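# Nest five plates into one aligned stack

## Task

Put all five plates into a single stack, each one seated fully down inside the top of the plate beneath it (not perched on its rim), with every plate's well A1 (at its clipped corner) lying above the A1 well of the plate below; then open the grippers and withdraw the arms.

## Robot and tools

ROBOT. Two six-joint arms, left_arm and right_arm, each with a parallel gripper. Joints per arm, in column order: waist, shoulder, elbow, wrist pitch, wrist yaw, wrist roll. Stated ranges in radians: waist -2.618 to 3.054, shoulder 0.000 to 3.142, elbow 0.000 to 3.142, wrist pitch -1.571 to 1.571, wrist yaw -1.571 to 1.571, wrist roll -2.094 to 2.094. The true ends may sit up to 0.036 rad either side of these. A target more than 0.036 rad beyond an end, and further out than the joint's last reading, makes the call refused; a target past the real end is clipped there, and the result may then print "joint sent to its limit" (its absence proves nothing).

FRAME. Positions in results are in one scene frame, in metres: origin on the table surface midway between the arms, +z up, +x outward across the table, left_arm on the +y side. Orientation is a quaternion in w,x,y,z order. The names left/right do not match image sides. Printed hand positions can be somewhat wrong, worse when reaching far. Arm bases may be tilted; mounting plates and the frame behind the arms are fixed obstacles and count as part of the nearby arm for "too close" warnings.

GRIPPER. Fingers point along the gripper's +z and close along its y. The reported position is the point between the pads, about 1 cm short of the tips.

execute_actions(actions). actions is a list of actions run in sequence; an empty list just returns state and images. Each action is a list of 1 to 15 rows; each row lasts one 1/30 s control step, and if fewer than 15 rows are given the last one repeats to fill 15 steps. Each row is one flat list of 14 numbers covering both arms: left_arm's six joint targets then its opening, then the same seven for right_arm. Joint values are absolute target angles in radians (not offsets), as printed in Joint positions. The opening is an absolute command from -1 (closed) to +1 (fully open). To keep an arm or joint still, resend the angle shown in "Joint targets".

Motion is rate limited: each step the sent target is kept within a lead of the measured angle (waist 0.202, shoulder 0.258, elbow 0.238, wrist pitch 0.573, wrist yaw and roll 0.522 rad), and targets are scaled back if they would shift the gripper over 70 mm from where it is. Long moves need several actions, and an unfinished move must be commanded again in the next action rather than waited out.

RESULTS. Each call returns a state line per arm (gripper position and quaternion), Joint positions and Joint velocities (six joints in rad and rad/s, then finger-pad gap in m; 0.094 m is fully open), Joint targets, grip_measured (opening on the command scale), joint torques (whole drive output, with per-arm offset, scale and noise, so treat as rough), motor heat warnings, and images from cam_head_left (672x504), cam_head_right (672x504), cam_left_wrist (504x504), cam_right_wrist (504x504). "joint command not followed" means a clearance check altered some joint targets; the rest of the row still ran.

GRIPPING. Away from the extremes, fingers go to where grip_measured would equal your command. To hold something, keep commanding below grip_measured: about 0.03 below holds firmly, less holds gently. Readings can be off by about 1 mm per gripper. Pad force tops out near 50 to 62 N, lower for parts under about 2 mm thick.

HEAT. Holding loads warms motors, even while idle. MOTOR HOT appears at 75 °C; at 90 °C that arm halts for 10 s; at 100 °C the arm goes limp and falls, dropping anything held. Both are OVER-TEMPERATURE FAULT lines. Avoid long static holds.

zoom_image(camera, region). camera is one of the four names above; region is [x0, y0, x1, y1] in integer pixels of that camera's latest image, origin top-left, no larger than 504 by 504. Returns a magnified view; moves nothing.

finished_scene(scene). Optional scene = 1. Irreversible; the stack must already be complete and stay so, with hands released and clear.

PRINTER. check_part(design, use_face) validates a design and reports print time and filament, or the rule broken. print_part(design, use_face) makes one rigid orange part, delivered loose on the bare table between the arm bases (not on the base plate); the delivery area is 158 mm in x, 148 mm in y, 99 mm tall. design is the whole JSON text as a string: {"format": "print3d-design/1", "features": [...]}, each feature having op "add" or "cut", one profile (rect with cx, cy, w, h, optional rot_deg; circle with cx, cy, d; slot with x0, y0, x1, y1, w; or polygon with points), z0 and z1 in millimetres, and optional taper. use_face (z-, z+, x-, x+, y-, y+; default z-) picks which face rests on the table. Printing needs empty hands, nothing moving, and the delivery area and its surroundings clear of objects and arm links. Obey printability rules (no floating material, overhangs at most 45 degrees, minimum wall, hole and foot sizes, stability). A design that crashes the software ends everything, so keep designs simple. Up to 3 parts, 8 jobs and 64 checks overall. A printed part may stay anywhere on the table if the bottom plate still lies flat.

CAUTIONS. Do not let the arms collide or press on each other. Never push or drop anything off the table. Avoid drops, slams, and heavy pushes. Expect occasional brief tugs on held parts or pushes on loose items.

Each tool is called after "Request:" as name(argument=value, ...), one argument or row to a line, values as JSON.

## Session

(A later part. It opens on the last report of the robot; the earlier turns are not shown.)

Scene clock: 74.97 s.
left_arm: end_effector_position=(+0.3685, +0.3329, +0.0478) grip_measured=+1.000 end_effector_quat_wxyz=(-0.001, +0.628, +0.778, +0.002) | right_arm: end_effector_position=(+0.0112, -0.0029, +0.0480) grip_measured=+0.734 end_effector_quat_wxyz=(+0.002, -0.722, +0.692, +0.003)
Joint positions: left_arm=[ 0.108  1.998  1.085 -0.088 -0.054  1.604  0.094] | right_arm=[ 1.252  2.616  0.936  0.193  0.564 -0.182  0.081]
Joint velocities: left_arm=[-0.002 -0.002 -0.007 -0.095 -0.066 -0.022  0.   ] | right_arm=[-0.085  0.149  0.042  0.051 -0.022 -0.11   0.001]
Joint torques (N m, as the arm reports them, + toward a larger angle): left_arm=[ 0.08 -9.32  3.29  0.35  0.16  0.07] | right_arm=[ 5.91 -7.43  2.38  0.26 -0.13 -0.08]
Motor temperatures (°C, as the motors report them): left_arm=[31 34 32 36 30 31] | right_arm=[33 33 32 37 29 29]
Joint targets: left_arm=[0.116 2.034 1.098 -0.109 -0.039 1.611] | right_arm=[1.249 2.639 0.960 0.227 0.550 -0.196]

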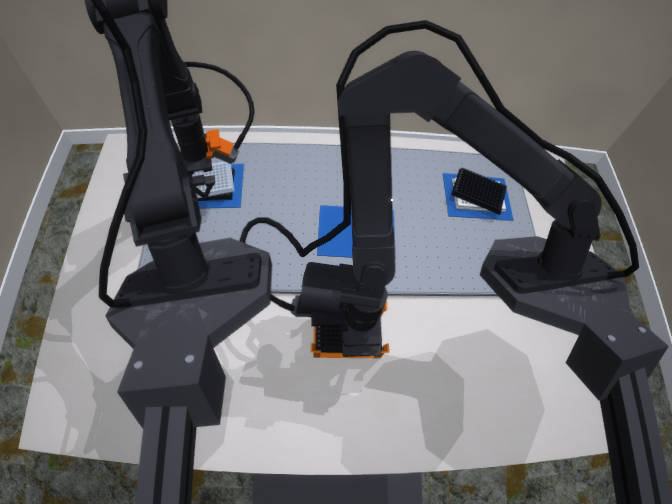

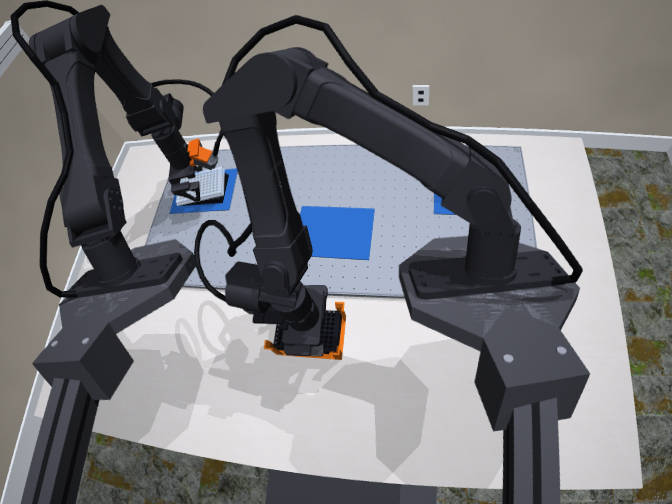

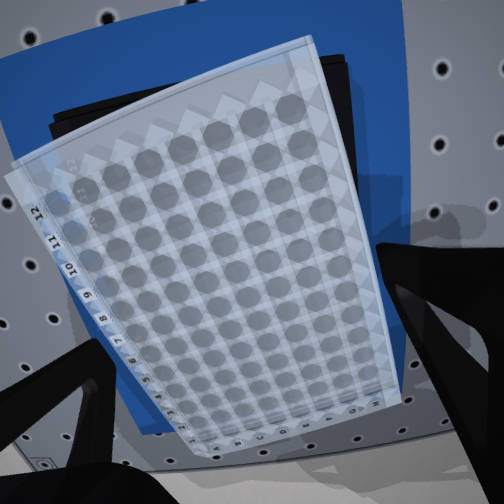

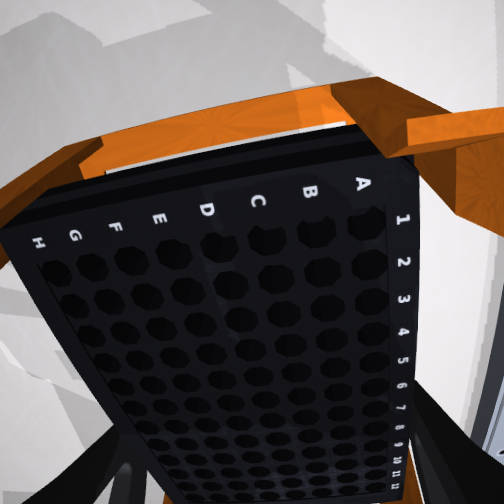

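Request:
execute_actions(
  actions=[
    [[0.116,2.045,1.098,-0.095,-0.039,1.611,1,1.243,2.649,0.964,0.243,0.549,-0.207,0.705],[0.116,2.050,1.098,-0.082,-0.039,1.611,1,1.2395,2.656,0.968,0.249,0.549,-0.211,0.705],[0.116,2.040,1.098,-0.074,-0.039,1.611,1,1.236,2.663,0.971,0.255,0.548,-0.2155,0.705],[0.116,2.033,1.098,-0.070,-0.039,1.611,1,1.232,2.670,0.9745,0.261,0.548,-0.220,0.705],[0.116,2.031,1.098,-0.068,-0.039,1.611,1,1.228,2.677,0.978,0.267,0.547,-0.224,0.705],[0.116,2.031,1.098,-0.067,-0.039,1.611,1,1.2245,2.684,0.981,0.272,0.547,-0.229,0.705],[0.116,2.031,1.098,-0.066,-0.039,1.611,1,1.2205,2.6905,0.985,0.276,0.546,-0.233,0.705],[0.116,2.031,1.098,-0.066,-0.039,1.611,1,1.217,2.697,0.9885,0.2805,0.546,-0.236,0.705],[0.116,2.031,1.098,-0.066,-0.039,1.611,1,1.214,2.7025,0.991,0.284,0.545,-0.240,0.705],[0.116,2.031,1.098,-0.066,-0.039,1.611,1,1.211,2.708,0.994,0.287,0.545,-0.243,0.705],[0.116,2.031,1.098,-0.066,-0.039,1.611,1,1.209,2.712,0.996,0.2895,0.544,-0.245,0.705],[0.116,2.031,1.098,-0.066,-0.039,1.611,1,1.207,2.716,0.998,0.291,0.544,-0.247,0.705],[0.116,2.031,1.098,-0.066,-0.039,1.611,1,1.205,2.719,1.000,0.2915,0.543,-0.2485,0.705],[0.116,2.031,1.098,-0.066,-0.039,1.611,1,1.204,2.7215,1.001,0.2915,0.543,-0.2485,0.705]],
  ],
)

Scene clock: 76.40 s.
left_arm: end_effector_position=(+0.3678, +0.3325, +0.0434) grip_measured=+1.000 end_effector_quat_wxyz=(-0.000, +0.628, +0.778, +0.003) | right_arm: end_effector_position=(+0.0108, -0.0043, +0.0230) grip_measured=+0.734 end_effector_quat_wxyz=(-0.000, -0.723, +0.691, +0.002)
Joint positions: left_arm=[ 0.108  2.012  1.085 -0.071 -0.054  1.604  0.094] | right_arm=[ 1.205  2.702  0.977  0.261  0.559 -0.236  0.081]
Joint velocities: left_arm=[-0.007 -0.007  0.012 -0.051  0.022 -0.007  0.   ] | right_arm=[-0.042  0.051  0.027  0.051 -0.022 -0.066 -0.001]
Joint torques (N m, as the arm reports them, + toward a larger angle): left_arm=[  0.09 -10.89   3.2    0.61   0.16   0.08] | right_arm=[ 6.   -7.29  2.1   0.26 -0.14 -0.06]
Motor temperatures (°C, as the motors report them): left_arm=[31 34 32 36 30 31] | right_arm=[33 33 32 37 29 29]
Joint targets: left_arm=[0.116 2.031 1.098 -0.066 -0.039 1.611] | right_arm=[1.204 2.722 1.001 0.292 0.543 -0.249]

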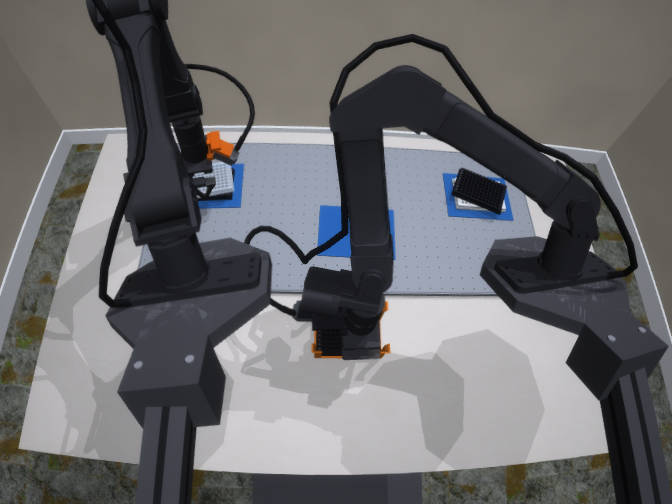

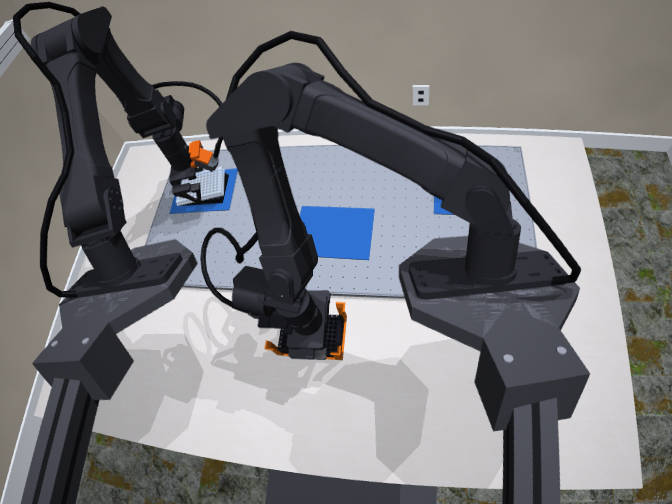

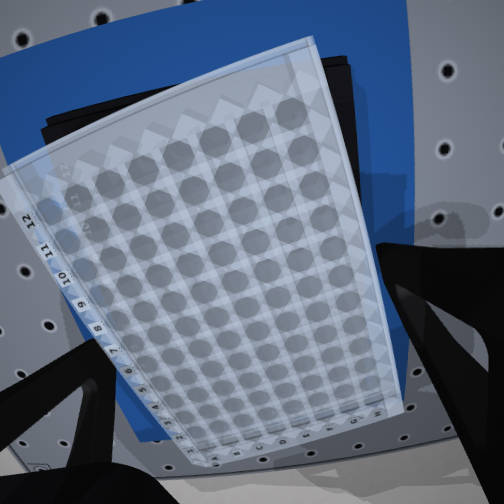

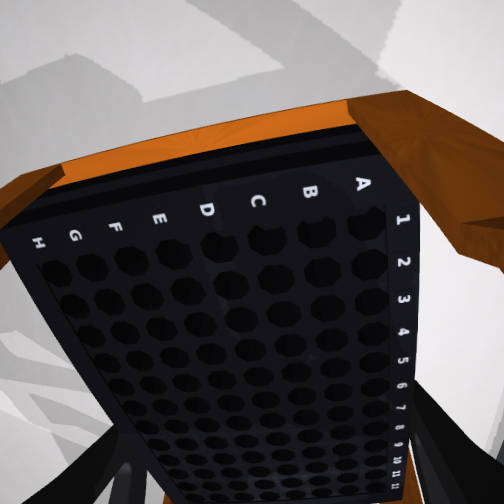

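Request:
execute_actions(
  actions=[
    [[0.116,2.031,1.098,-0.066,-0.039,1.611,0.95,1.203,2.723,1.002,0.293,0.543,-0.250,0.705],[0.116,2.031,1.098,-0.066,-0.039,1.611,0.9,1.202,2.725,1.003,0.295,0.543,-0.251,0.705],[0.116,2.031,1.098,-0.066,-0.039,1.611,0.86,1.201,2.727,1.004,0.296,0.543,-0.252,0.705],[0.116,2.031,1.098,-0.066,-0.039,1.611,0.83,1.200,2.728,1.005,0.297,0.543,-0.253,0.705],[0.116,2.031,1.098,-0.066,-0.039,1.611,0.80,1.200,2.729,1.005,0.297,0.543,-0.253,0.705],[0.116,2.031,1.098,-0.066,-0.039,1.611,0.78,1.200,2.729,1.005,0.297,0.543,-0.253,0.705],[0.116,2.031,1.098,-0.066,-0.039,1.611,0.765,1.200,2.729,1.005,0.297,0.543,-0.253,0.705],[0.116,2.031,1.098,-0.066,-0.039,1.611,0.75,1.200,2.729,1.005,0.297,0.543,-0.253,0.705],[0.116,2.031,1.098,-0.066,-0.039,1.611,0.74,1.200,2.729,1.005,0.297,0.543,-0.253,0.705],[0.116,2.031,1.098,-0.066,-0.039,1.611,0.73,1.200,2.729,1.005,0.297,0.543,-0.253,0.705],[0.116,2.031,1.098,-0.066,-0.039,1.611,0.72,1.200,2.729,1.005,0.297,0.543,-0.253,0.705],[0.116,2.031,1.098,-0.066,-0.039,1.611,0.71,1.200,2.729,1.005,0.297,0.543,-0.253,0.705],[0.116,2.031,1.098,-0.066,-0.039,1.611,0.70,1.200,2.729,1.005,0.297,0.543,-0.253,0.705],[0.116,2.031,1.098,-0.066,-0.039,1.611,0.695,1.200,2.729,1.005,0.297,0.543,-0.253,0.705]],
  ],
)

Scene clock: 77.37 s.
left_arm: end_effector_position=(+0.3683, +0.3326, +0.0434) grip_measured=+0.752 end_effector_quat_wxyz=(+0.000, +0.628, +0.778, +0.003) | right_arm: end_effector_position=(+0.0108, -0.0028, +0.0225) grip_measured=+0.734 end_effector_quat_wxyz=(+0.002, -0.725, +0.689, +0.004)
Joint positions: left_arm=[ 0.108  2.012  1.085 -0.069 -0.054  1.604  0.082] | right_arm=[ 1.204  2.704  0.978  0.27   0.557 -0.247  0.081]
Joint velocities: left_arm=[ 0.007 -0.002 -0.007 -0.037 -0.022 -0.081 -0.   ] | right_arm=[-0.007 -0.007 -0.007  0.007 -0.037 -0.007  0.   ]
Joint torques (N m, as the arm reports them, + toward a larger angle): left_arm=[  0.08 -10.89   3.22   0.62   0.16   0.07] | right_arm=[ 5.42 -6.51  2.47  0.33 -0.12 -0.07]
Motor temperatures (°C, as the motors report them): left_arm=[31 34 32 35 30 31] | right_arm=[33 33 32 37 29 29]
Joint targets: left_arm=[0.116 2.031 1.098 -0.066 -0.039 1.611] | right_arm=[1.200 2.729 1.005 0.297 0.543 -0.253]

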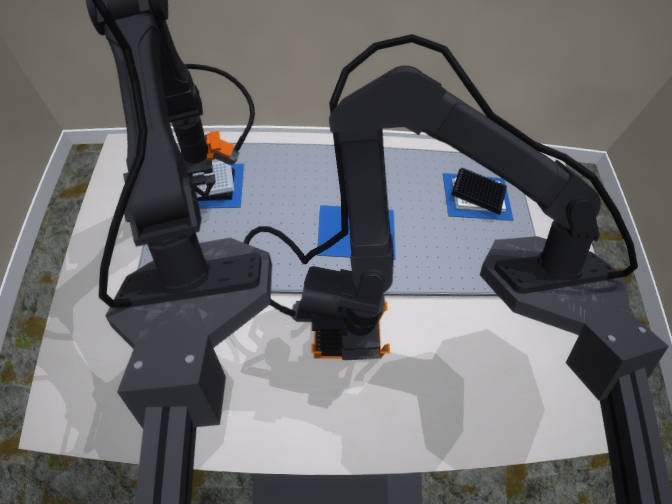

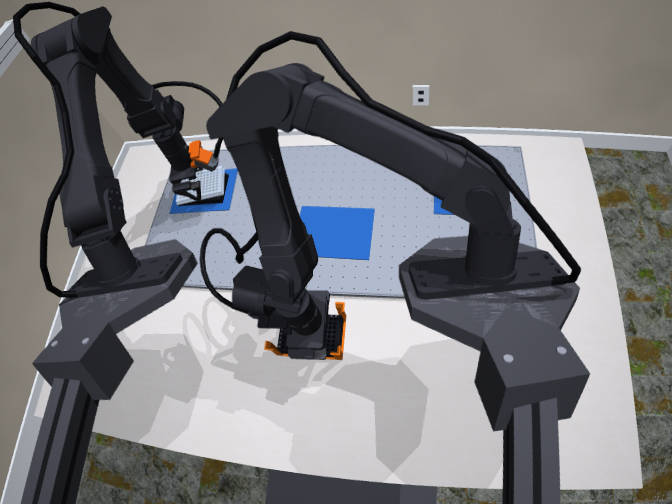

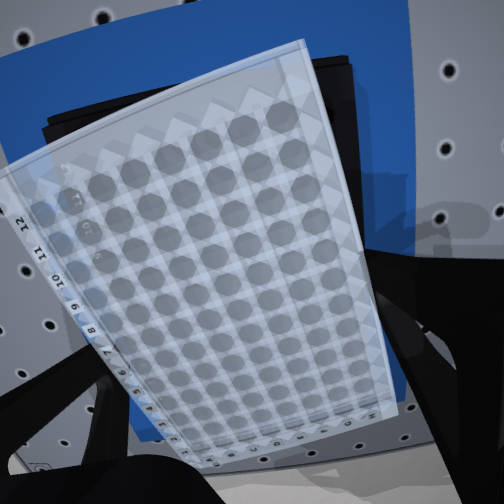

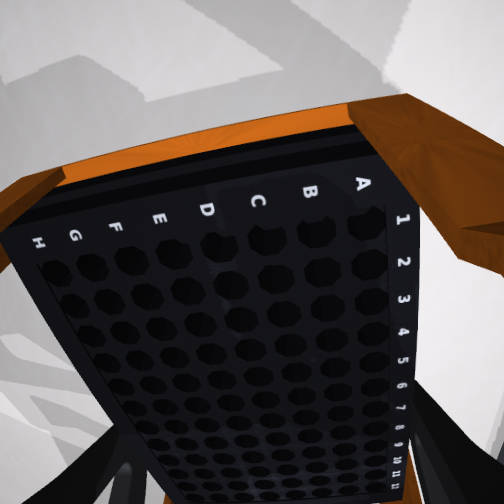

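Request:
execute_actions(
  actions=[
    [[0.114,1.968,1.039,-0.102,-0.039,1.611,0.72,1.203,2.718,0.998,0.287,0.550,-0.250,0.71],[0.112,1.964,1.038,-0.106,-0.039,1.611,0.72,1.204,2.710,0.990,0.278,0.555,-0.247,0.72],[0.110,1.962,1.038,-0.113,-0.039,1.611,0.72,1.205,2.705,0.984,0.272,0.557,-0.247,0.74],[0.108,1.957,1.039,-0.122,-0.039,1.611,0.72,1.206,2.702,0.980,0.270,0.557,-0.247,0.77],[0.106,1.942,1.039,-0.133,-0.039,1.611,0.72,1.208,2.698,0.976,0.266,0.557,-0.247,0.82],[0.104,1.925,1.037,-0.144,-0.039,1.611,0.72,1.211,2.694,0.972,0.262,0.560,-0.245,0.88],[0.102,1.906,1.030,-0.157,-0.039,1.611,0.72,1.214,2.690,0.968,0.256,0.564,-0.242,0.94],[0.100,1.888,1.023,-0.169,-0.039,1.611,0.72,1.218,2.684,0.963,0.248,0.568,-0.238,1],[0.100,1.869,1.016,-0.182,-0.039,1.611,0.72,1.2245,2.6755,0.956,0.236,0.572,-0.229,1],[0.100,1.850,1.009,-0.194,-0.039,1.611,0.72,1.228,2.669,0.952,0.227,0.574,-0.222,1],[0.100,1.831,1.002,-0.205,-0.039,1.611,0.72,1.232,2.662,0.948,0.221,0.575,-0.217,1],[0.100,1.815,0.996,-0.215,-0.039,1.611,0.72,1.238,2.651,0.943,0.212,0.576,-0.211,1],[0.100,1.800,0.991,-0.222,-0.039,1.611,0.72,1.243,2.641,0.938,0.203,0.577,-0.204,1],[0.100,1.787,0.986,-0.227,-0.039,1.611,0.72,1.249,2.631,0.9325,0.194,0.578,-0.198,1],[0.100,1.780,0.983,-0.229,-0.039,1.611,0.72,1.255,2.621,0.9275,0.185,0.579,-0.191,1]],
  ],
)

Scene clock: 81.03 s.
left_arm: end_effector_position=(+0.3724, +0.3365, +0.0979) grip_measured=+0.752 end_effector_quat_wxyz=(+0.008, +0.628, +0.778, +0.013) | right_arm: end_effector_position=(+0.0107, -0.0061, +0.0339) grip_measured=+1.000 end_effector_quat_wxyz=(-0.002, -0.726, +0.688, +0.000)
Joint positions: left_arm=[ 0.108  1.811  1.018 -0.178 -0.054  1.604  0.082] | right_arm=[ 1.225  2.665  0.955  0.228  0.562 -0.219  0.094]
Joint velocities: left_arm=[-0.012 -0.422 -0.12  -0.095 -0.037  0.051  0.001] | right_arm=[ 0.168 -0.33  -0.173 -0.212  0.11   0.183  0.   ]
Joint torques (N m, as the arm reports them, + toward a larger angle): left_arm=[ -1.19 -12.55   0.58   0.36   0.17   0.07] | right_arm=[  7.51 -10.74  -0.92  -0.08   0.14   0.05]
Motor temperatures (°C, as the motors report them): left_arm=[31 34 32 35 30 31] | right_arm=[33 33 32 37 29 29]
Joint targets: left_arm=[0.100 1.780 0.983 -0.229 -0.039 1.611] | right_arm=[1.255 2.621 0.927 0.185 0.579 -0.191]

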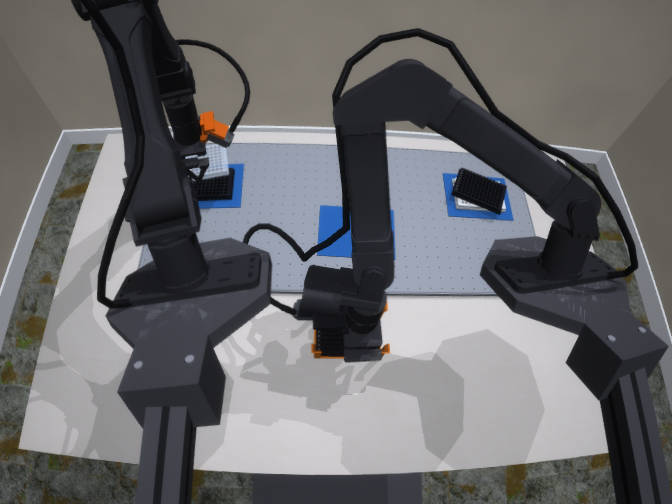

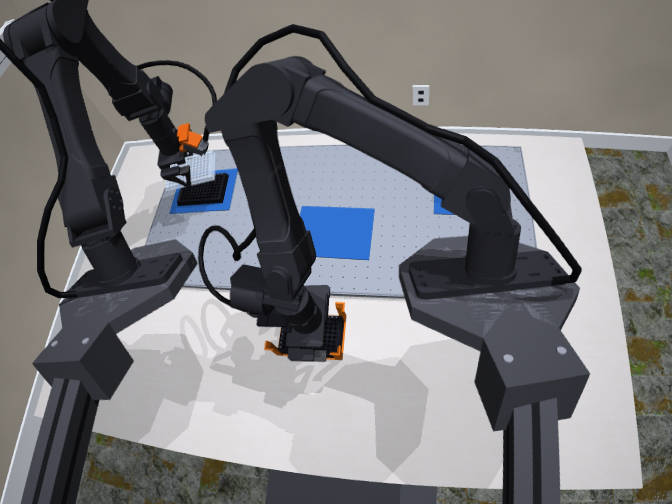

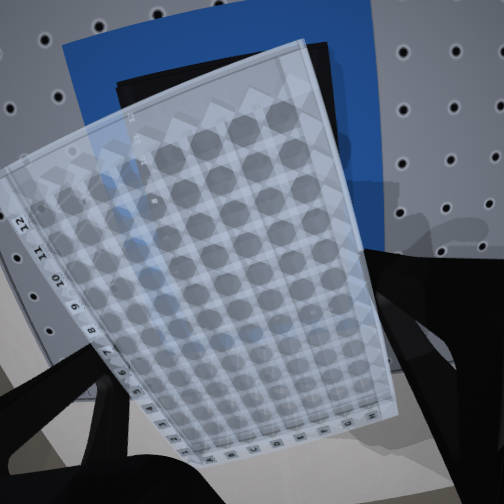

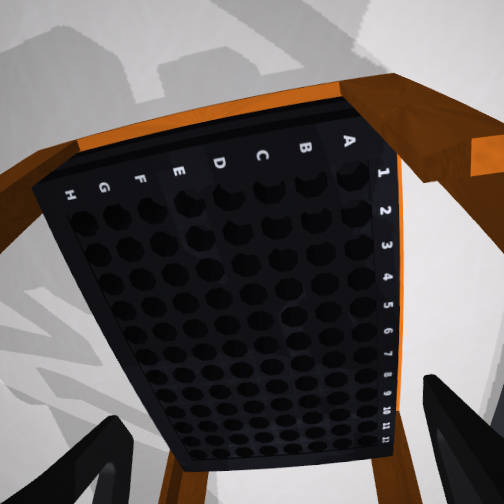

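Request:
execute_actions(
  actions=[
    [[0.090,1.782,0.983,-0.229,-0.062,1.596,0.72,1.264,2.605,0.921,0.170,0.580,-0.179,1],[0.078,1.786,0.983,-0.229,-0.075,1.585,0.72,1.2715,2.591,0.915,0.155,0.581,-0.170,1],[0.062,1.792,0.983,-0.229,-0.086,1.572,0.72,1.279,2.5775,0.909,0.142,0.582,-0.161,1],[0.044,1.800,0.983,-0.229,-0.094,1.561,0.72,1.286,2.564,0.903,0.129,0.583,-0.1525,1],[0.027,1.810,0.983,-0.229,-0.101,1.550,0.72,1.294,2.550,0.8975,0.116,0.584,-0.1435,1],[0.010,1.820,0.983,-0.229,-0.109,1.539,0.72,1.3015,2.536,0.8924,0.103,0.584,-0.1345,1],[-0.011,1.832,0.983,-0.229,-0.119,1.525,0.72,1.309,2.522,0.887,0.090,0.584,-0.1255,1],[-0.032,1.844,0.983,-0.229,-0.129,1.512,0.72,1.317,2.5085,0.8826,0.076,0.584,-0.1164,1],[-0.052,1.855,0.983,-0.229,-0.139,1.498,0.72,1.3244,2.495,0.878,0.061,0.584,-0.107,1],[-0.073,1.864,0.983,-0.229,-0.149,1.484,0.72,1.332,2.481,0.874,0.0465,0.584,-0.098,1],[-0.093,1.872,0.983,-0.229,-0.158,1.471,0.72,1.340,2.467,0.870,0.032,0.584,-0.089,1],[-0.114,1.878,0.983,-0.229,-0.168,1.457,0.72,1.347,2.454,0.866,0.0175,0.584,-0.080,1],[-0.135,1.884,0.983,-0.229,-0.178,1.444,0.72,1.353,2.440,0.8625,0.003,0.584,-0.073,1],[-0.155,1.890,0.983,-0.229,-0.188,1.430,0.72,1.358,2.430,0.860,-0.008,0.584,-0.070,1],[-0.176,1.895,0.983,-0.229,-0.197,1.416,0.72,1.360,2.422,0.858,-0.012,0.584,-0.070,1]],
    [[-0.186,1.898,0.983,-0.215,-0.202,1.410,0.72,1.358,2.415,0.856,-0.010,0.580,-0.075,1],[-0.196,1.901,0.983,-0.205,-0.207,1.403,0.72,1.350,2.408,0.853,0.0,0.575,-0.085,1],[-0.206,1.904,0.983,-0.198,-0.212,1.396,0.72,1.338,2.399,0.849,0.010,0.570,-0.100,1],[-0.216,1.907,0.983,-0.192,-0.217,1.390,0.72,1.322,2.388,0.844,0.020,0.565,-0.115,1],[-0.227,1.910,0.983,-0.190,-0.222,1.383,0.72,1.303,2.374,0.838,0.030,0.560,-0.132,1],[-0.237,1.912,0.983,-0.188,-0.226,1.376,0.72,1.281,2.357,0.830,0.038,0.556,-0.152,1],[-0.247,1.915,0.983,-0.188,-0.231,1.369,0.72,1.257,2.337,0.820,0.044,0.552,-0.174,1],[-0.257,1.918,0.983,-0.187,-0.236,1.363,0.72,1.231,2.316,0.810,0.048,0.548,-0.198,1],[-0.267,1.921,0.983,-0.187,-0.241,1.356,0.72,1.203,2.293,0.799,0.050,0.544,-0.223,1],[-0.277,1.924,0.983,-0.186,-0.246,1.349,0.72,1.173,2.268,0.788,0.050,0.540,-0.250,1],[-0.287,1.926,0.983,-0.186,-0.250,1.343,0.72,1.142,2.245,0.785,0.050,0.535,-0.285,1],[-0.298,1.929,0.983,-0.185,-0.255,1.336,0.72,1.110,2.222,0.784,0.050,0.530,-0.322,1],[-0.308,1.932,0.983,-0.185,-0.260,1.329,0.72,1.078,2.200,0.782,0.048,0.524,-0.358,1],[-0.318,1.935,0.983,-0.184,-0.265,1.323,0.72,1.046,2.177,0.781,0.045,0.518,-0.395,1],[-0.328,1.938,0.983,-0.183,-0.270,1.316,0.72,1.013,2.153,0.779,0.040,0.510,-0.433,1]],
  ],
)

Scene clock: 83.53 s.
left_arm: end_effector_position=(+0.3595, +0.1918, +0.0908) grip_measured=+0.752 end_effector_quat_wxyz=(-0.004, +0.668, +0.744, -0.014) | right_arm: end_effector_position=(+0.1083, -0.0127, +0.1006) grip_measured=+1.000 end_effector_quat_wxyz=(-0.001, -0.688, +0.726, +0.000)
Joint positions: left_arm=[-0.298  1.906  1.015 -0.19  -0.243  1.352  0.082] | right_arm=[ 1.064  2.217  0.802  0.034  0.541 -0.3    0.094]
Joint velocities: left_arm=[-0.31   0.095  0.007  0.007 -0.139 -0.227 -0.001] | right_arm=[-0.93  -0.696 -0.022 -0.051 -0.095 -0.857  0.   ]
Joint torques (N m, as the arm reports them, + toward a larger angle): left_arm=[-3.65 -9.18 -0.23  0.57 -0.04 -0.08] | right_arm=[  5.49 -10.24  -0.18   0.09  -0.07  -0.04]
Motor temperatures (°C, as the motors report them): left_arm=[31 35 32 35 30 31] | right_arm=[34 34 32 37 29 29]
Joint targets: left_arm=[-0.328 1.938 0.983 -0.183 -0.270 1.316] | right_arm=[1.013 2.153 0.779 0.040 0.510 -0.433]

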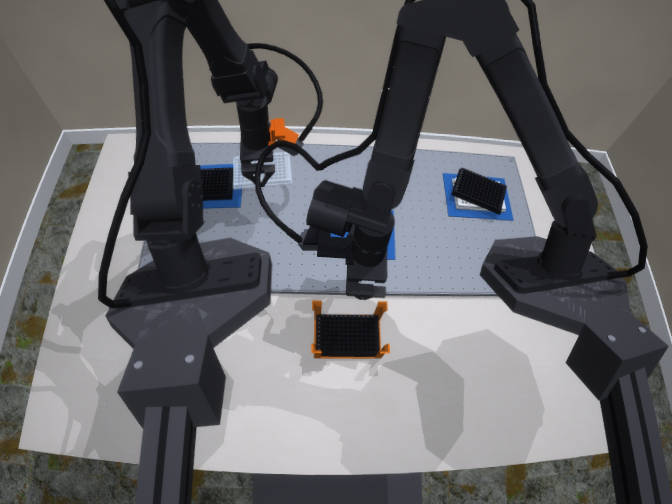

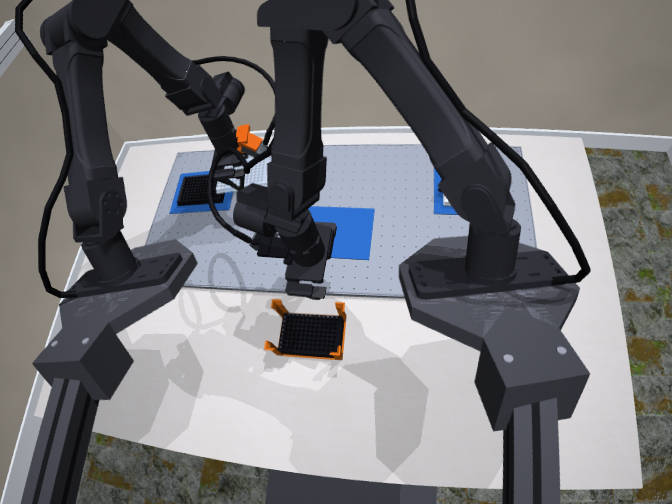

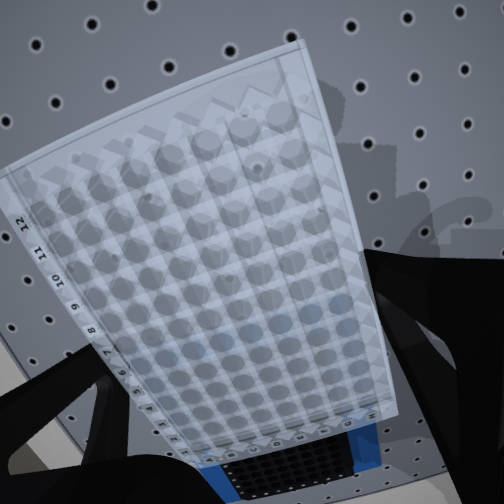

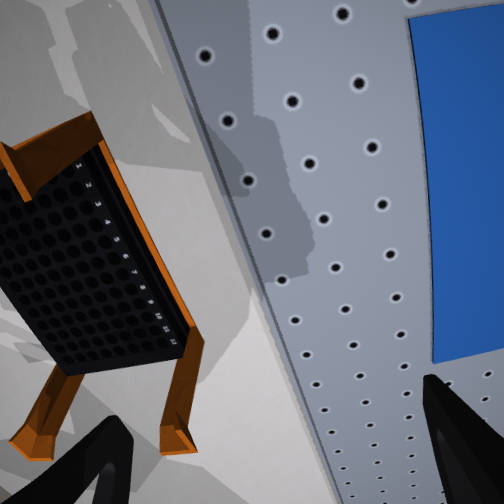

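Request:
execute_actions(
  actions=[],
)

Scene clock: 84.63 s.
left_arm: end_effector_position=(+0.3579, +0.1849, +0.0908) grip_measured=+0.752 end_effector_quat_wxyz=(-0.007, +0.666, +0.746, -0.011) | right_arm: end_effector_position=(+0.1341, -0.0120, +0.1023) grip_measured=+1.000 end_effector_quat_wxyz=(+0.007, -0.703, +0.711, +0.003)
Joint positions: left_arm=[-0.322  1.914  1.015 -0.188 -0.263  1.323  0.082] | right_arm=[ 0.997  2.162  0.8    0.039  0.526 -0.427  0.094]
Joint velocities: left_arm=[ 0.007 -0.012  0.002  0.022 -0.081  0.051  0.   ] | right_arm=[ 0.007 -0.007  0.022  0.022 -0.037  0.007  0.   ]
Joint torques (N m, as the arm reports them, + toward a larger angle): left_arm=[-3.37 -9.39 -0.25  0.56 -0.06 -0.09] | right_arm=[ 6.27 -9.06  0.03  0.07 -0.16 -0.08]
Motor temperatures (°C, as the motors report them): left_arm=[31 35 32 35 30 31] | right_arm=[34 34 32 37 29 29]
Joint targets: left_arm=[-0.328 1.938 0.983 -0.183 -0.270 1.316] | right_arm=[1.013 2.153 0.779 0.040 0.510 -0.433]

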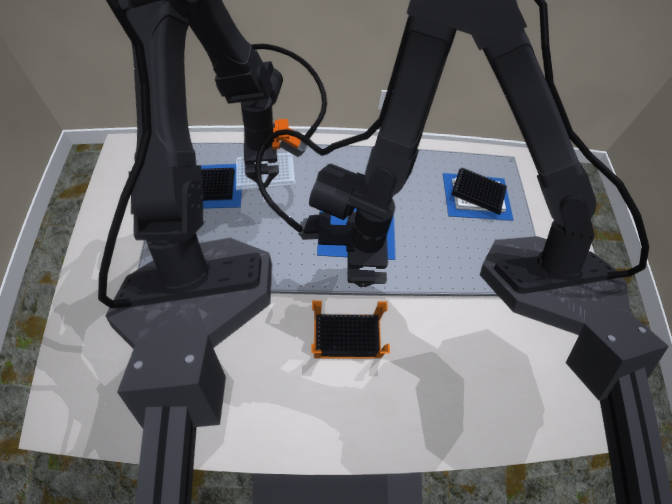

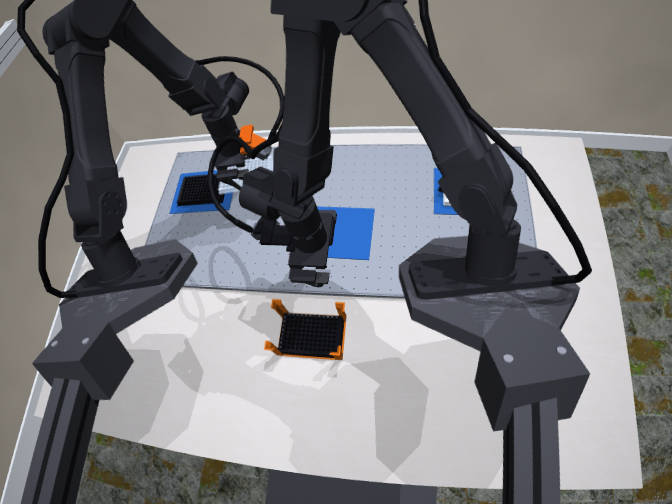

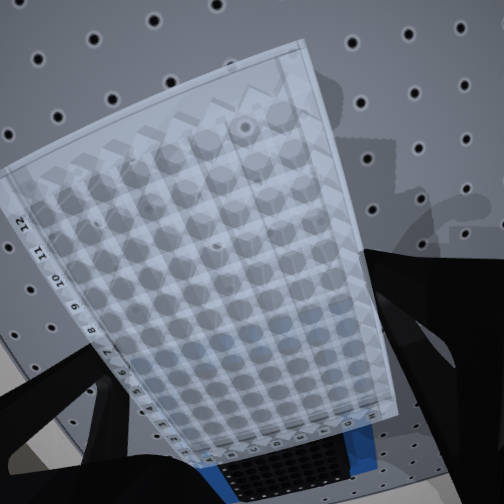

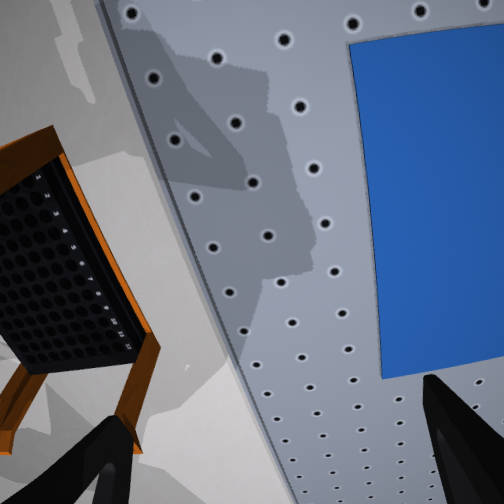

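Request:
execute_actions(
  actions=[
    [[-0.328,1.938,0.983,-0.183,-0.270,1.316,0.72,1.006,2.150,0.791,0.039,0.507,-0.437,1],[-0.328,1.938,0.983,-0.183,-0.270,1.316,0.72,0.992,2.145,0.792,0.038,0.501,-0.446,1],[-0.328,1.938,0.983,-0.183,-0.270,1.316,0.72,0.971,2.136,0.793,0.036,0.492,-0.460,1],[-0.328,1.938,0.983,-0.183,-0.270,1.316,0.72,0.944,2.125,0.795,0.033,0.480,-0.478,1],[-0.328,1.938,0.983,-0.183,-0.270,1.316,0.72,0.910,2.112,0.798,0.029,0.465,-0.499,1],[-0.328,1.938,0.983,-0.183,-0.270,1.316,0.72,0.877,2.099,0.801,0.026,0.450,-0.520,1],[-0.328,1.938,0.983,-0.183,-0.270,1.316,0.72,0.843,2.085,0.803,0.022,0.435,-0.542,1],[-0.328,1.938,0.983,-0.183,-0.270,1.316,0.72,0.809,2.072,0.806,0.019,0.420,-0.564,1],[-0.328,1.938,0.983,-0.183,-0.270,1.316,0.72,0.775,2.058,0.809,0.015,0.405,-0.586,1],[-0.328,1.938,0.983,-0.183,-0.270,1.316,0.72,0.741,2.044,0.811,0.011,0.390,-0.607,1],[-0.332,1.939,0.983,-0.183,-0.272,1.313,0.72,0.708,2.031,0.814,0.008,0.376,-0.629,1],[-0.340,1.942,0.983,-0.182,-0.276,1.308,0.72,0.673,2.017,0.816,0.004,0.361,-0.651,1],[-0.354,1.946,0.982,-0.181,-0.282,1.299,0.72,0.640,2.004,0.819,0.001,0.346,-0.672,1],[-0.372,1.951,0.982,-0.180,-0.291,1.286,0.72,0.606,1.990,0.822,-0.003,0.331,-0.695,1],[-0.394,1.958,0.981,-0.179,-0.301,1.272,0.72,0.572,1.977,0.824,-0.006,0.316,-0.716,1]],
    [[-0.416,1.964,0.980,-0.178,-0.312,1.257,0.72,0.539,1.964,0.827,-0.010,0.301,-0.737,1],[-0.438,1.971,0.979,-0.176,-0.322,1.242,0.72,0.504,1.950,0.830,-0.014,0.286,-0.760,1],[-0.460,1.977,0.979,-0.175,-0.333,1.227,0.72,0.471,1.936,0.832,-0.017,0.271,-0.781,1],[-0.482,1.984,0.978,-0.173,-0.343,1.212,0.72,0.436,1.923,0.835,-0.021,0.256,-0.803,1],[-0.504,1.990,0.977,-0.172,-0.354,1.198,0.72,0.403,1.909,0.838,-0.024,0.242,-0.825,1],[-0.526,1.997,0.977,-0.171,-0.364,1.183,0.72,0.370,1.896,0.840,-0.028,0.227,-0.846,1],[-0.548,2.003,0.976,-0.169,-0.375,1.168,0.72,0.335,1.882,0.843,-0.031,0.212,-0.868,1],[-0.570,2.010,0.975,-0.168,-0.385,1.153,0.72,0.302,1.873,0.845,-0.034,0.197,-0.890,1],[-0.592,2.017,0.974,-0.167,-0.395,1.138,0.72,0.268,1.867,0.846,-0.036,0.182,-0.912,1],[-0.614,2.023,0.974,-0.165,-0.406,1.124,0.72,0.236,1.862,0.847,-0.039,0.167,-0.933,1],[-0.636,2.030,0.973,-0.164,-0.416,1.109,0.72,0.203,1.856,0.848,-0.041,0.153,-0.955,1],[-0.660,2.037,0.972,-0.162,-0.428,1.093,0.72,0.169,1.851,0.849,-0.043,0.137,-0.977,1],[-0.682,2.043,0.971,-0.161,-0.438,1.078,0.72,0.137,1.845,0.850,-0.045,0.123,-0.998,1],[-0.704,2.050,0.971,-0.160,-0.449,1.063,0.72,0.103,1.840,0.851,-0.048,0.107,-1.021,1],[-0.728,2.057,0.970,-0.158,-0.460,1.047,0.72,0.070,1.834,0.852,-0.050,0.093,-1.042,1]],
    [[-0.758,2.073,0.956,-0.145,-0.468,1.013,0.72,0.038,1.829,0.853,-0.052,0.078,-1.064,1],[-0.789,2.088,0.942,-0.131,-0.476,0.980,0.72,0.004,1.823,0.854,-0.054,0.063,-1.086,1],[-0.819,2.104,0.928,-0.118,-0.484,0.946,0.72,-0.029,1.817,0.855,-0.057,0.048,-1.107,1],[-0.850,2.119,0.915,-0.105,-0.492,0.913,0.72,-0.063,1.812,0.856,-0.059,0.033,-1.130,1],[-0.880,2.135,0.901,-0.091,-0.500,0.879,0.72,-0.096,1.806,0.857,-0.061,0.018,-1.151,1],[-0.910,2.151,0.887,-0.078,-0.508,0.846,0.72,-0.128,1.801,0.859,-0.063,0.004,-1.172,1],[-0.941,2.166,0.873,-0.065,-0.516,0.812,0.72,-0.162,1.795,0.860,-0.066,-0.012,-1.195,1],[-0.971,2.182,0.859,-0.051,-0.524,0.779,0.72,-0.195,1.790,0.861,-0.068,-0.026,-1.216,1],[-1.001,2.197,0.845,-0.038,-0.532,0.745,0.72,-0.229,1.784,0.862,-0.070,-0.041,-1.238,1],[-1.032,2.213,0.831,-0.025,-0.540,0.712,0.72,-0.261,1.778,0.863,-0.072,-0.056,-1.260,1],[-1.062,2.229,0.817,-0.011,-0.548,0.678,0.72,-0.291,1.773,0.864,-0.074,-0.070,-1.279,1],[-1.088,2.242,0.805,0.000,-0.555,0.649,0.72,-0.316,1.769,0.865,-0.076,-0.080,-1.295,1],[-1.109,2.253,0.796,0.009,-0.561,0.627,0.72,-0.336,1.766,0.865,-0.077,-0.090,-1.309,1],[-1.125,2.261,0.789,0.016,-0.565,0.609,0.72,-0.349,1.764,0.866,-0.078,-0.096,-1.318,1],[-1.133,2.265,0.785,0.020,-0.567,0.600,0.72,-0.359,1.762,0.866,-0.079,-0.100,-1.324,1]],
  ],
)

Scene clock: 88.63 s.
left_arm: end_effector_position=(+0.1484, +0.0063, +0.1025) grip_measured=+0.752 end_effector_quat_wxyz=(-0.020, +0.740, +0.672, -0.008) | right_arm: end_effector_position=(+0.3592, -0.3361, +0.0881) grip_measured=+1.000 end_effector_quat_wxyz=(-0.014, -0.542, +0.840, -0.017)
Joint positions: left_arm=[-1.108  2.238  0.816 -0.028 -0.529  0.705  0.082] | right_arm=[-0.338  1.79   0.837 -0.051 -0.03  -1.256  0.094]
Joint velocities: left_arm=[-0.525  0.3   -0.281  0.11  -0.066 -0.667 -0.   ] | right_arm=[-0.515 -0.061  0.081 -0.022 -0.212 -0.432  0.   ]
Joint torques (N m, as the arm reports them, + toward a larger angle): left_arm=[-4.93 -8.22 -0.16  0.72 -0.21 -0.09] | right_arm=[  0.2  -11.8    4.14  -0.17  -0.33  -0.1 ]
Motor temperatures (°C, as the motors report them): left_arm=[31 34 32 35 30 31] | right_arm=[34 34 32 37 29 29]
Joint targets: left_arm=[-1.133 2.265 0.785 0.020 -0.567 0.600] | right_arm=[-0.359 1.762 0.866 -0.079 -0.100 -1.324]

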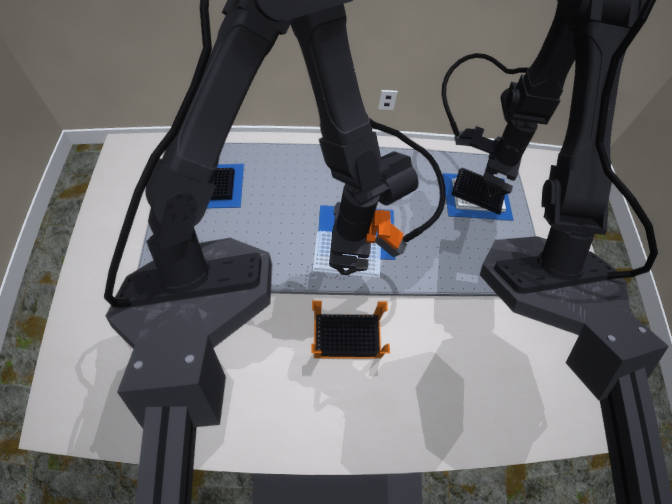

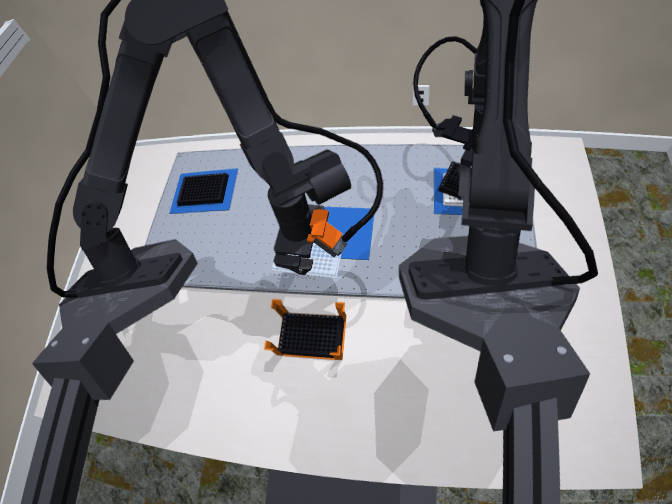

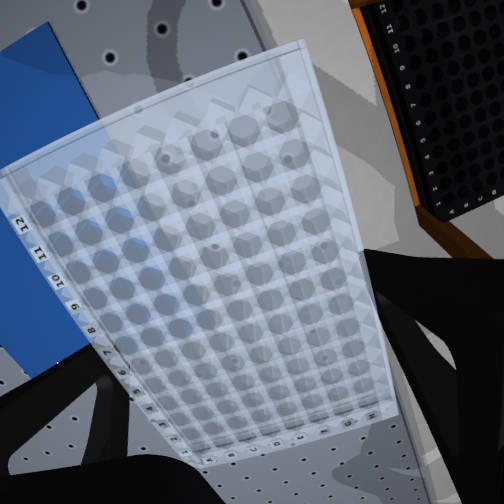

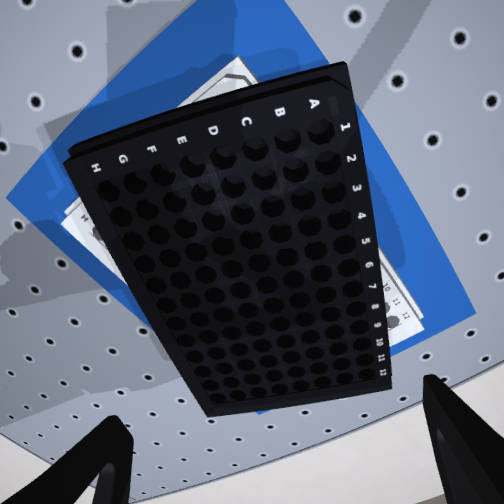

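Request:
execute_actions(
  actions=[
    [[-1.142,2.272,0.782,0.024,-0.568,0.589,0.72,-0.359,1.762,0.866,-0.079,-0.100,-1.324,1],[-1.158,2.285,0.777,0.032,-0.570,0.570,0.72,-0.359,1.762,0.866,-0.079,-0.100,-1.324,1],[-1.180,2.302,0.771,0.042,-0.572,0.544,0.72,-0.359,1.762,0.866,-0.079,-0.100,-1.324,1],[-1.204,2.321,0.764,0.053,-0.574,0.516,0.72,-0.359,1.775,0.866,-0.065,-0.100,-1.324,1],[-1.228,2.340,0.756,0.064,-0.576,0.488,0.72,-0.359,1.790,0.867,-0.050,-0.100,-1.324,1],[-1.249,2.357,0.750,0.074,-0.579,0.462,0.72,-0.359,1.805,0.868,-0.035,-0.100,-1.324,1],[-1.271,2.374,0.743,0.085,-0.581,0.437,0.72,-0.359,1.811,0.869,-0.030,-0.099,-1.323,1],[-1.293,2.392,0.737,0.095,-0.583,0.411,0.72,-0.358,1.816,0.870,-0.025,-0.099,-1.323,1],[-1.315,2.409,0.730,0.105,-0.585,0.385,0.72,-0.358,1.822,0.871,-0.020,-0.099,-1.323,1],[-1.340,2.426,0.745,0.098,-0.581,0.356,0.72,-0.358,1.827,0.873,-0.016,-0.099,-1.322,1],[-1.365,2.444,0.760,0.092,-0.577,0.326,0.72,-0.358,1.833,0.874,-0.011,-0.099,-1.322,1],[-1.390,2.461,0.772,0.086,-0.573,0.297,0.72,-0.357,1.838,0.875,-0.007,-0.099,-1.322,1],[-1.414,2.479,0.780,0.082,-0.569,0.267,0.72,-0.357,1.844,0.876,-0.002,-0.099,-1.321,1],[-1.439,2.496,0.786,0.078,-0.565,0.238,0.72,-0.357,1.850,0.877,0.002,-0.098,-1.321,1],[-1.462,2.512,0.791,0.074,-0.561,0.211,0.72,-0.357,1.855,0.878,0.007,-0.098,-1.321,1]],
    [[-1.482,2.526,0.795,0.071,-0.558,0.187,0.72,-0.357,1.861,0.880,0.011,-0.098,-1.321,1],[-1.500,2.539,0.799,0.068,-0.555,0.165,0.72,-0.356,1.866,0.881,0.016,-0.098,-1.320,1],[-1.516,2.550,0.802,0.066,-0.552,0.147,0.72,-0.356,1.872,0.882,0.020,-0.098,-1.320,1],[-1.529,2.558,0.805,0.064,-0.550,0.132,0.72,-0.356,1.877,0.883,0.024,-0.098,-1.320,1],[-1.536,2.564,0.806,0.063,-0.549,0.122,0.72,-0.356,1.883,0.884,0.028,-0.098,-1.320,1],[-1.541,2.567,0.807,0.062,-0.548,0.117,0.72,-0.356,1.883,0.884,0.028,-0.098,-1.320,1]],
  ],
)

Scene clock: 90.70 s.
left_arm: end_effector_position=(+0.0111, -0.0012, +0.0983) grip_measured=+0.752 end_effector_quat_wxyz=(-0.008, +0.712, +0.702, +0.003) | right_arm: end_effector_position=(+0.3615, -0.3387, +0.0707) grip_measured=+1.000 end_effector_quat_wxyz=(+0.000, -0.560, +0.828, -0.006)
Joint positions: left_arm=[-1.534  2.547  0.782  0.071 -0.558  0.134  0.082] | right_arm=[-0.361  1.865  0.86   0.008 -0.077 -1.318  0.094]
Joint velocities: left_arm=[ 0.012 -0.007  0.042  0.007  0.007 -0.051  0.001] | right_arm=[ 0.002 -0.012 -0.002  0.007  0.007  0.022  0.   ]
Joint torques (N m, as the arm reports them, + toward a larger angle): left_arm=[-6.2  -7.08  2.66  0.37  0.13 -0.06] | right_arm=[-0.27 -8.48  3.89  0.26 -0.18 -0.04]
Motor temperatures (°C, as the motors report them): left_arm=[31 34 32 35 30 31] | right_arm=[33 34 32 37 29 29]
Joint targets: left_arm=[-1.541 2.567 0.807 0.062 -0.548 0.117] | right_arm=[-0.356 1.883 0.884 0.028 -0.098 -1.320]

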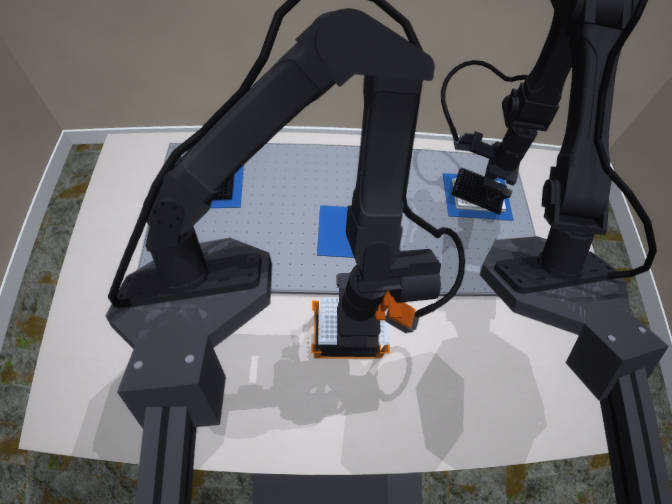

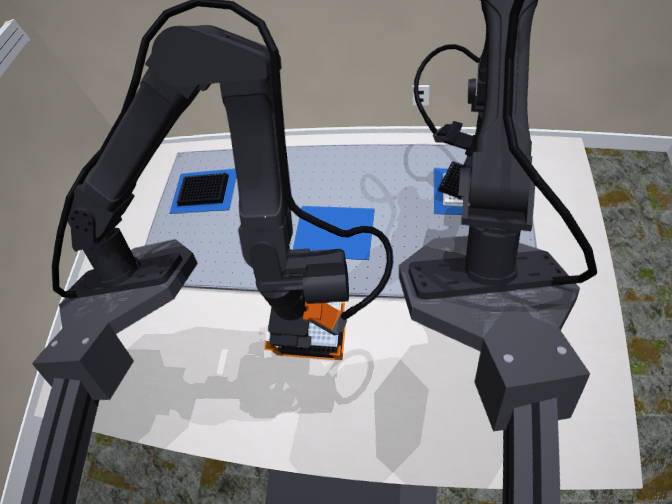

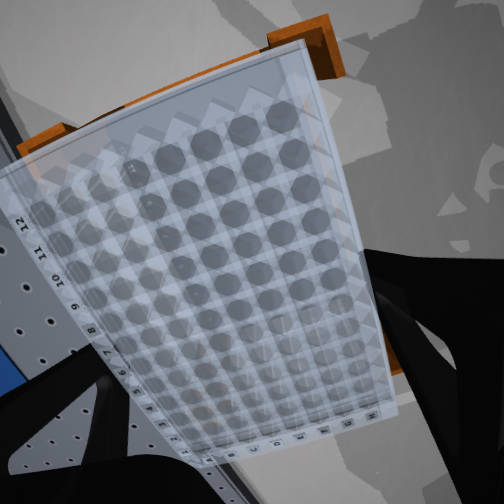

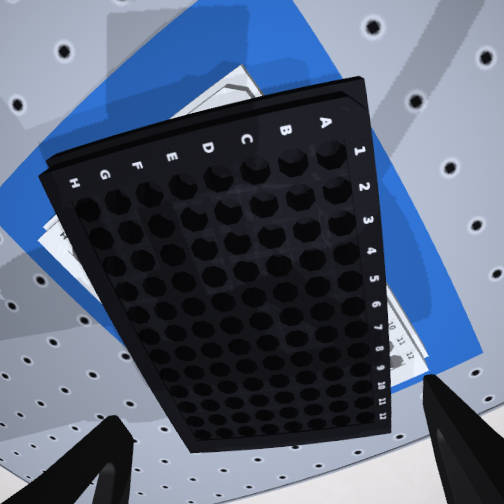

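Request:
zoom_image(
  camera="cam_left_wrist",
  region=[230, 0, 400, 130],
)

Request:
zoom_image(
  camera="cam_left_wrist",
  region=[0, 90, 170, 220],
)

Request:
zoom_image(
  camera="cam_head_left",
  region=[290, 270, 430, 375],
)

Region (230, 0, 400, 130) of cam_left_wrist's 504x504 image, scaled by 2.965, with more detail than that image has; it fills the top 385 rows of this view, and the rest is white.

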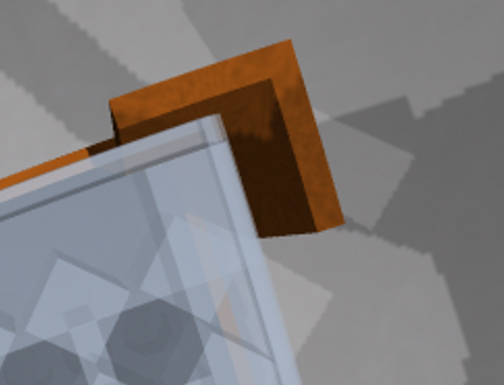

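Region (0, 90, 170, 220) of cam_left_wrist's 504x504 image, scaled by 2.965, with more detail than that image has; it fills the top 385 rows of this view, and the rest is white.

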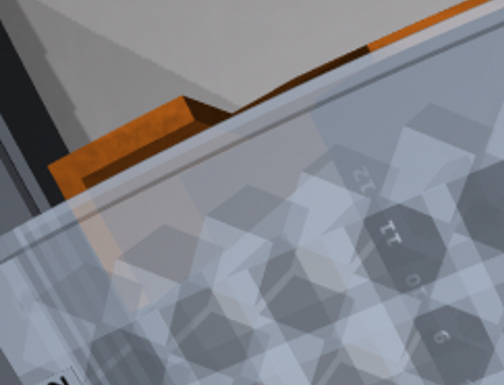

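Region (290, 270, 430, 375) of cam_head_left's 672x504 image, scaled by 3.600, with more detail than that image has; it fills the top 378 rows of this view, and the rest is white.

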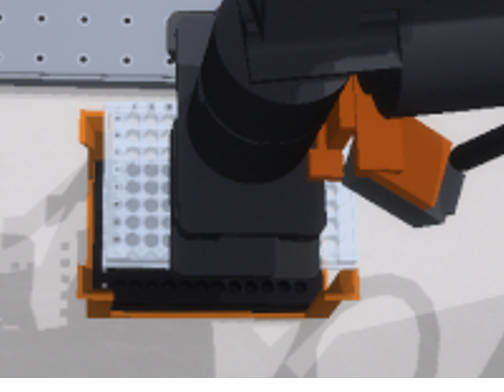

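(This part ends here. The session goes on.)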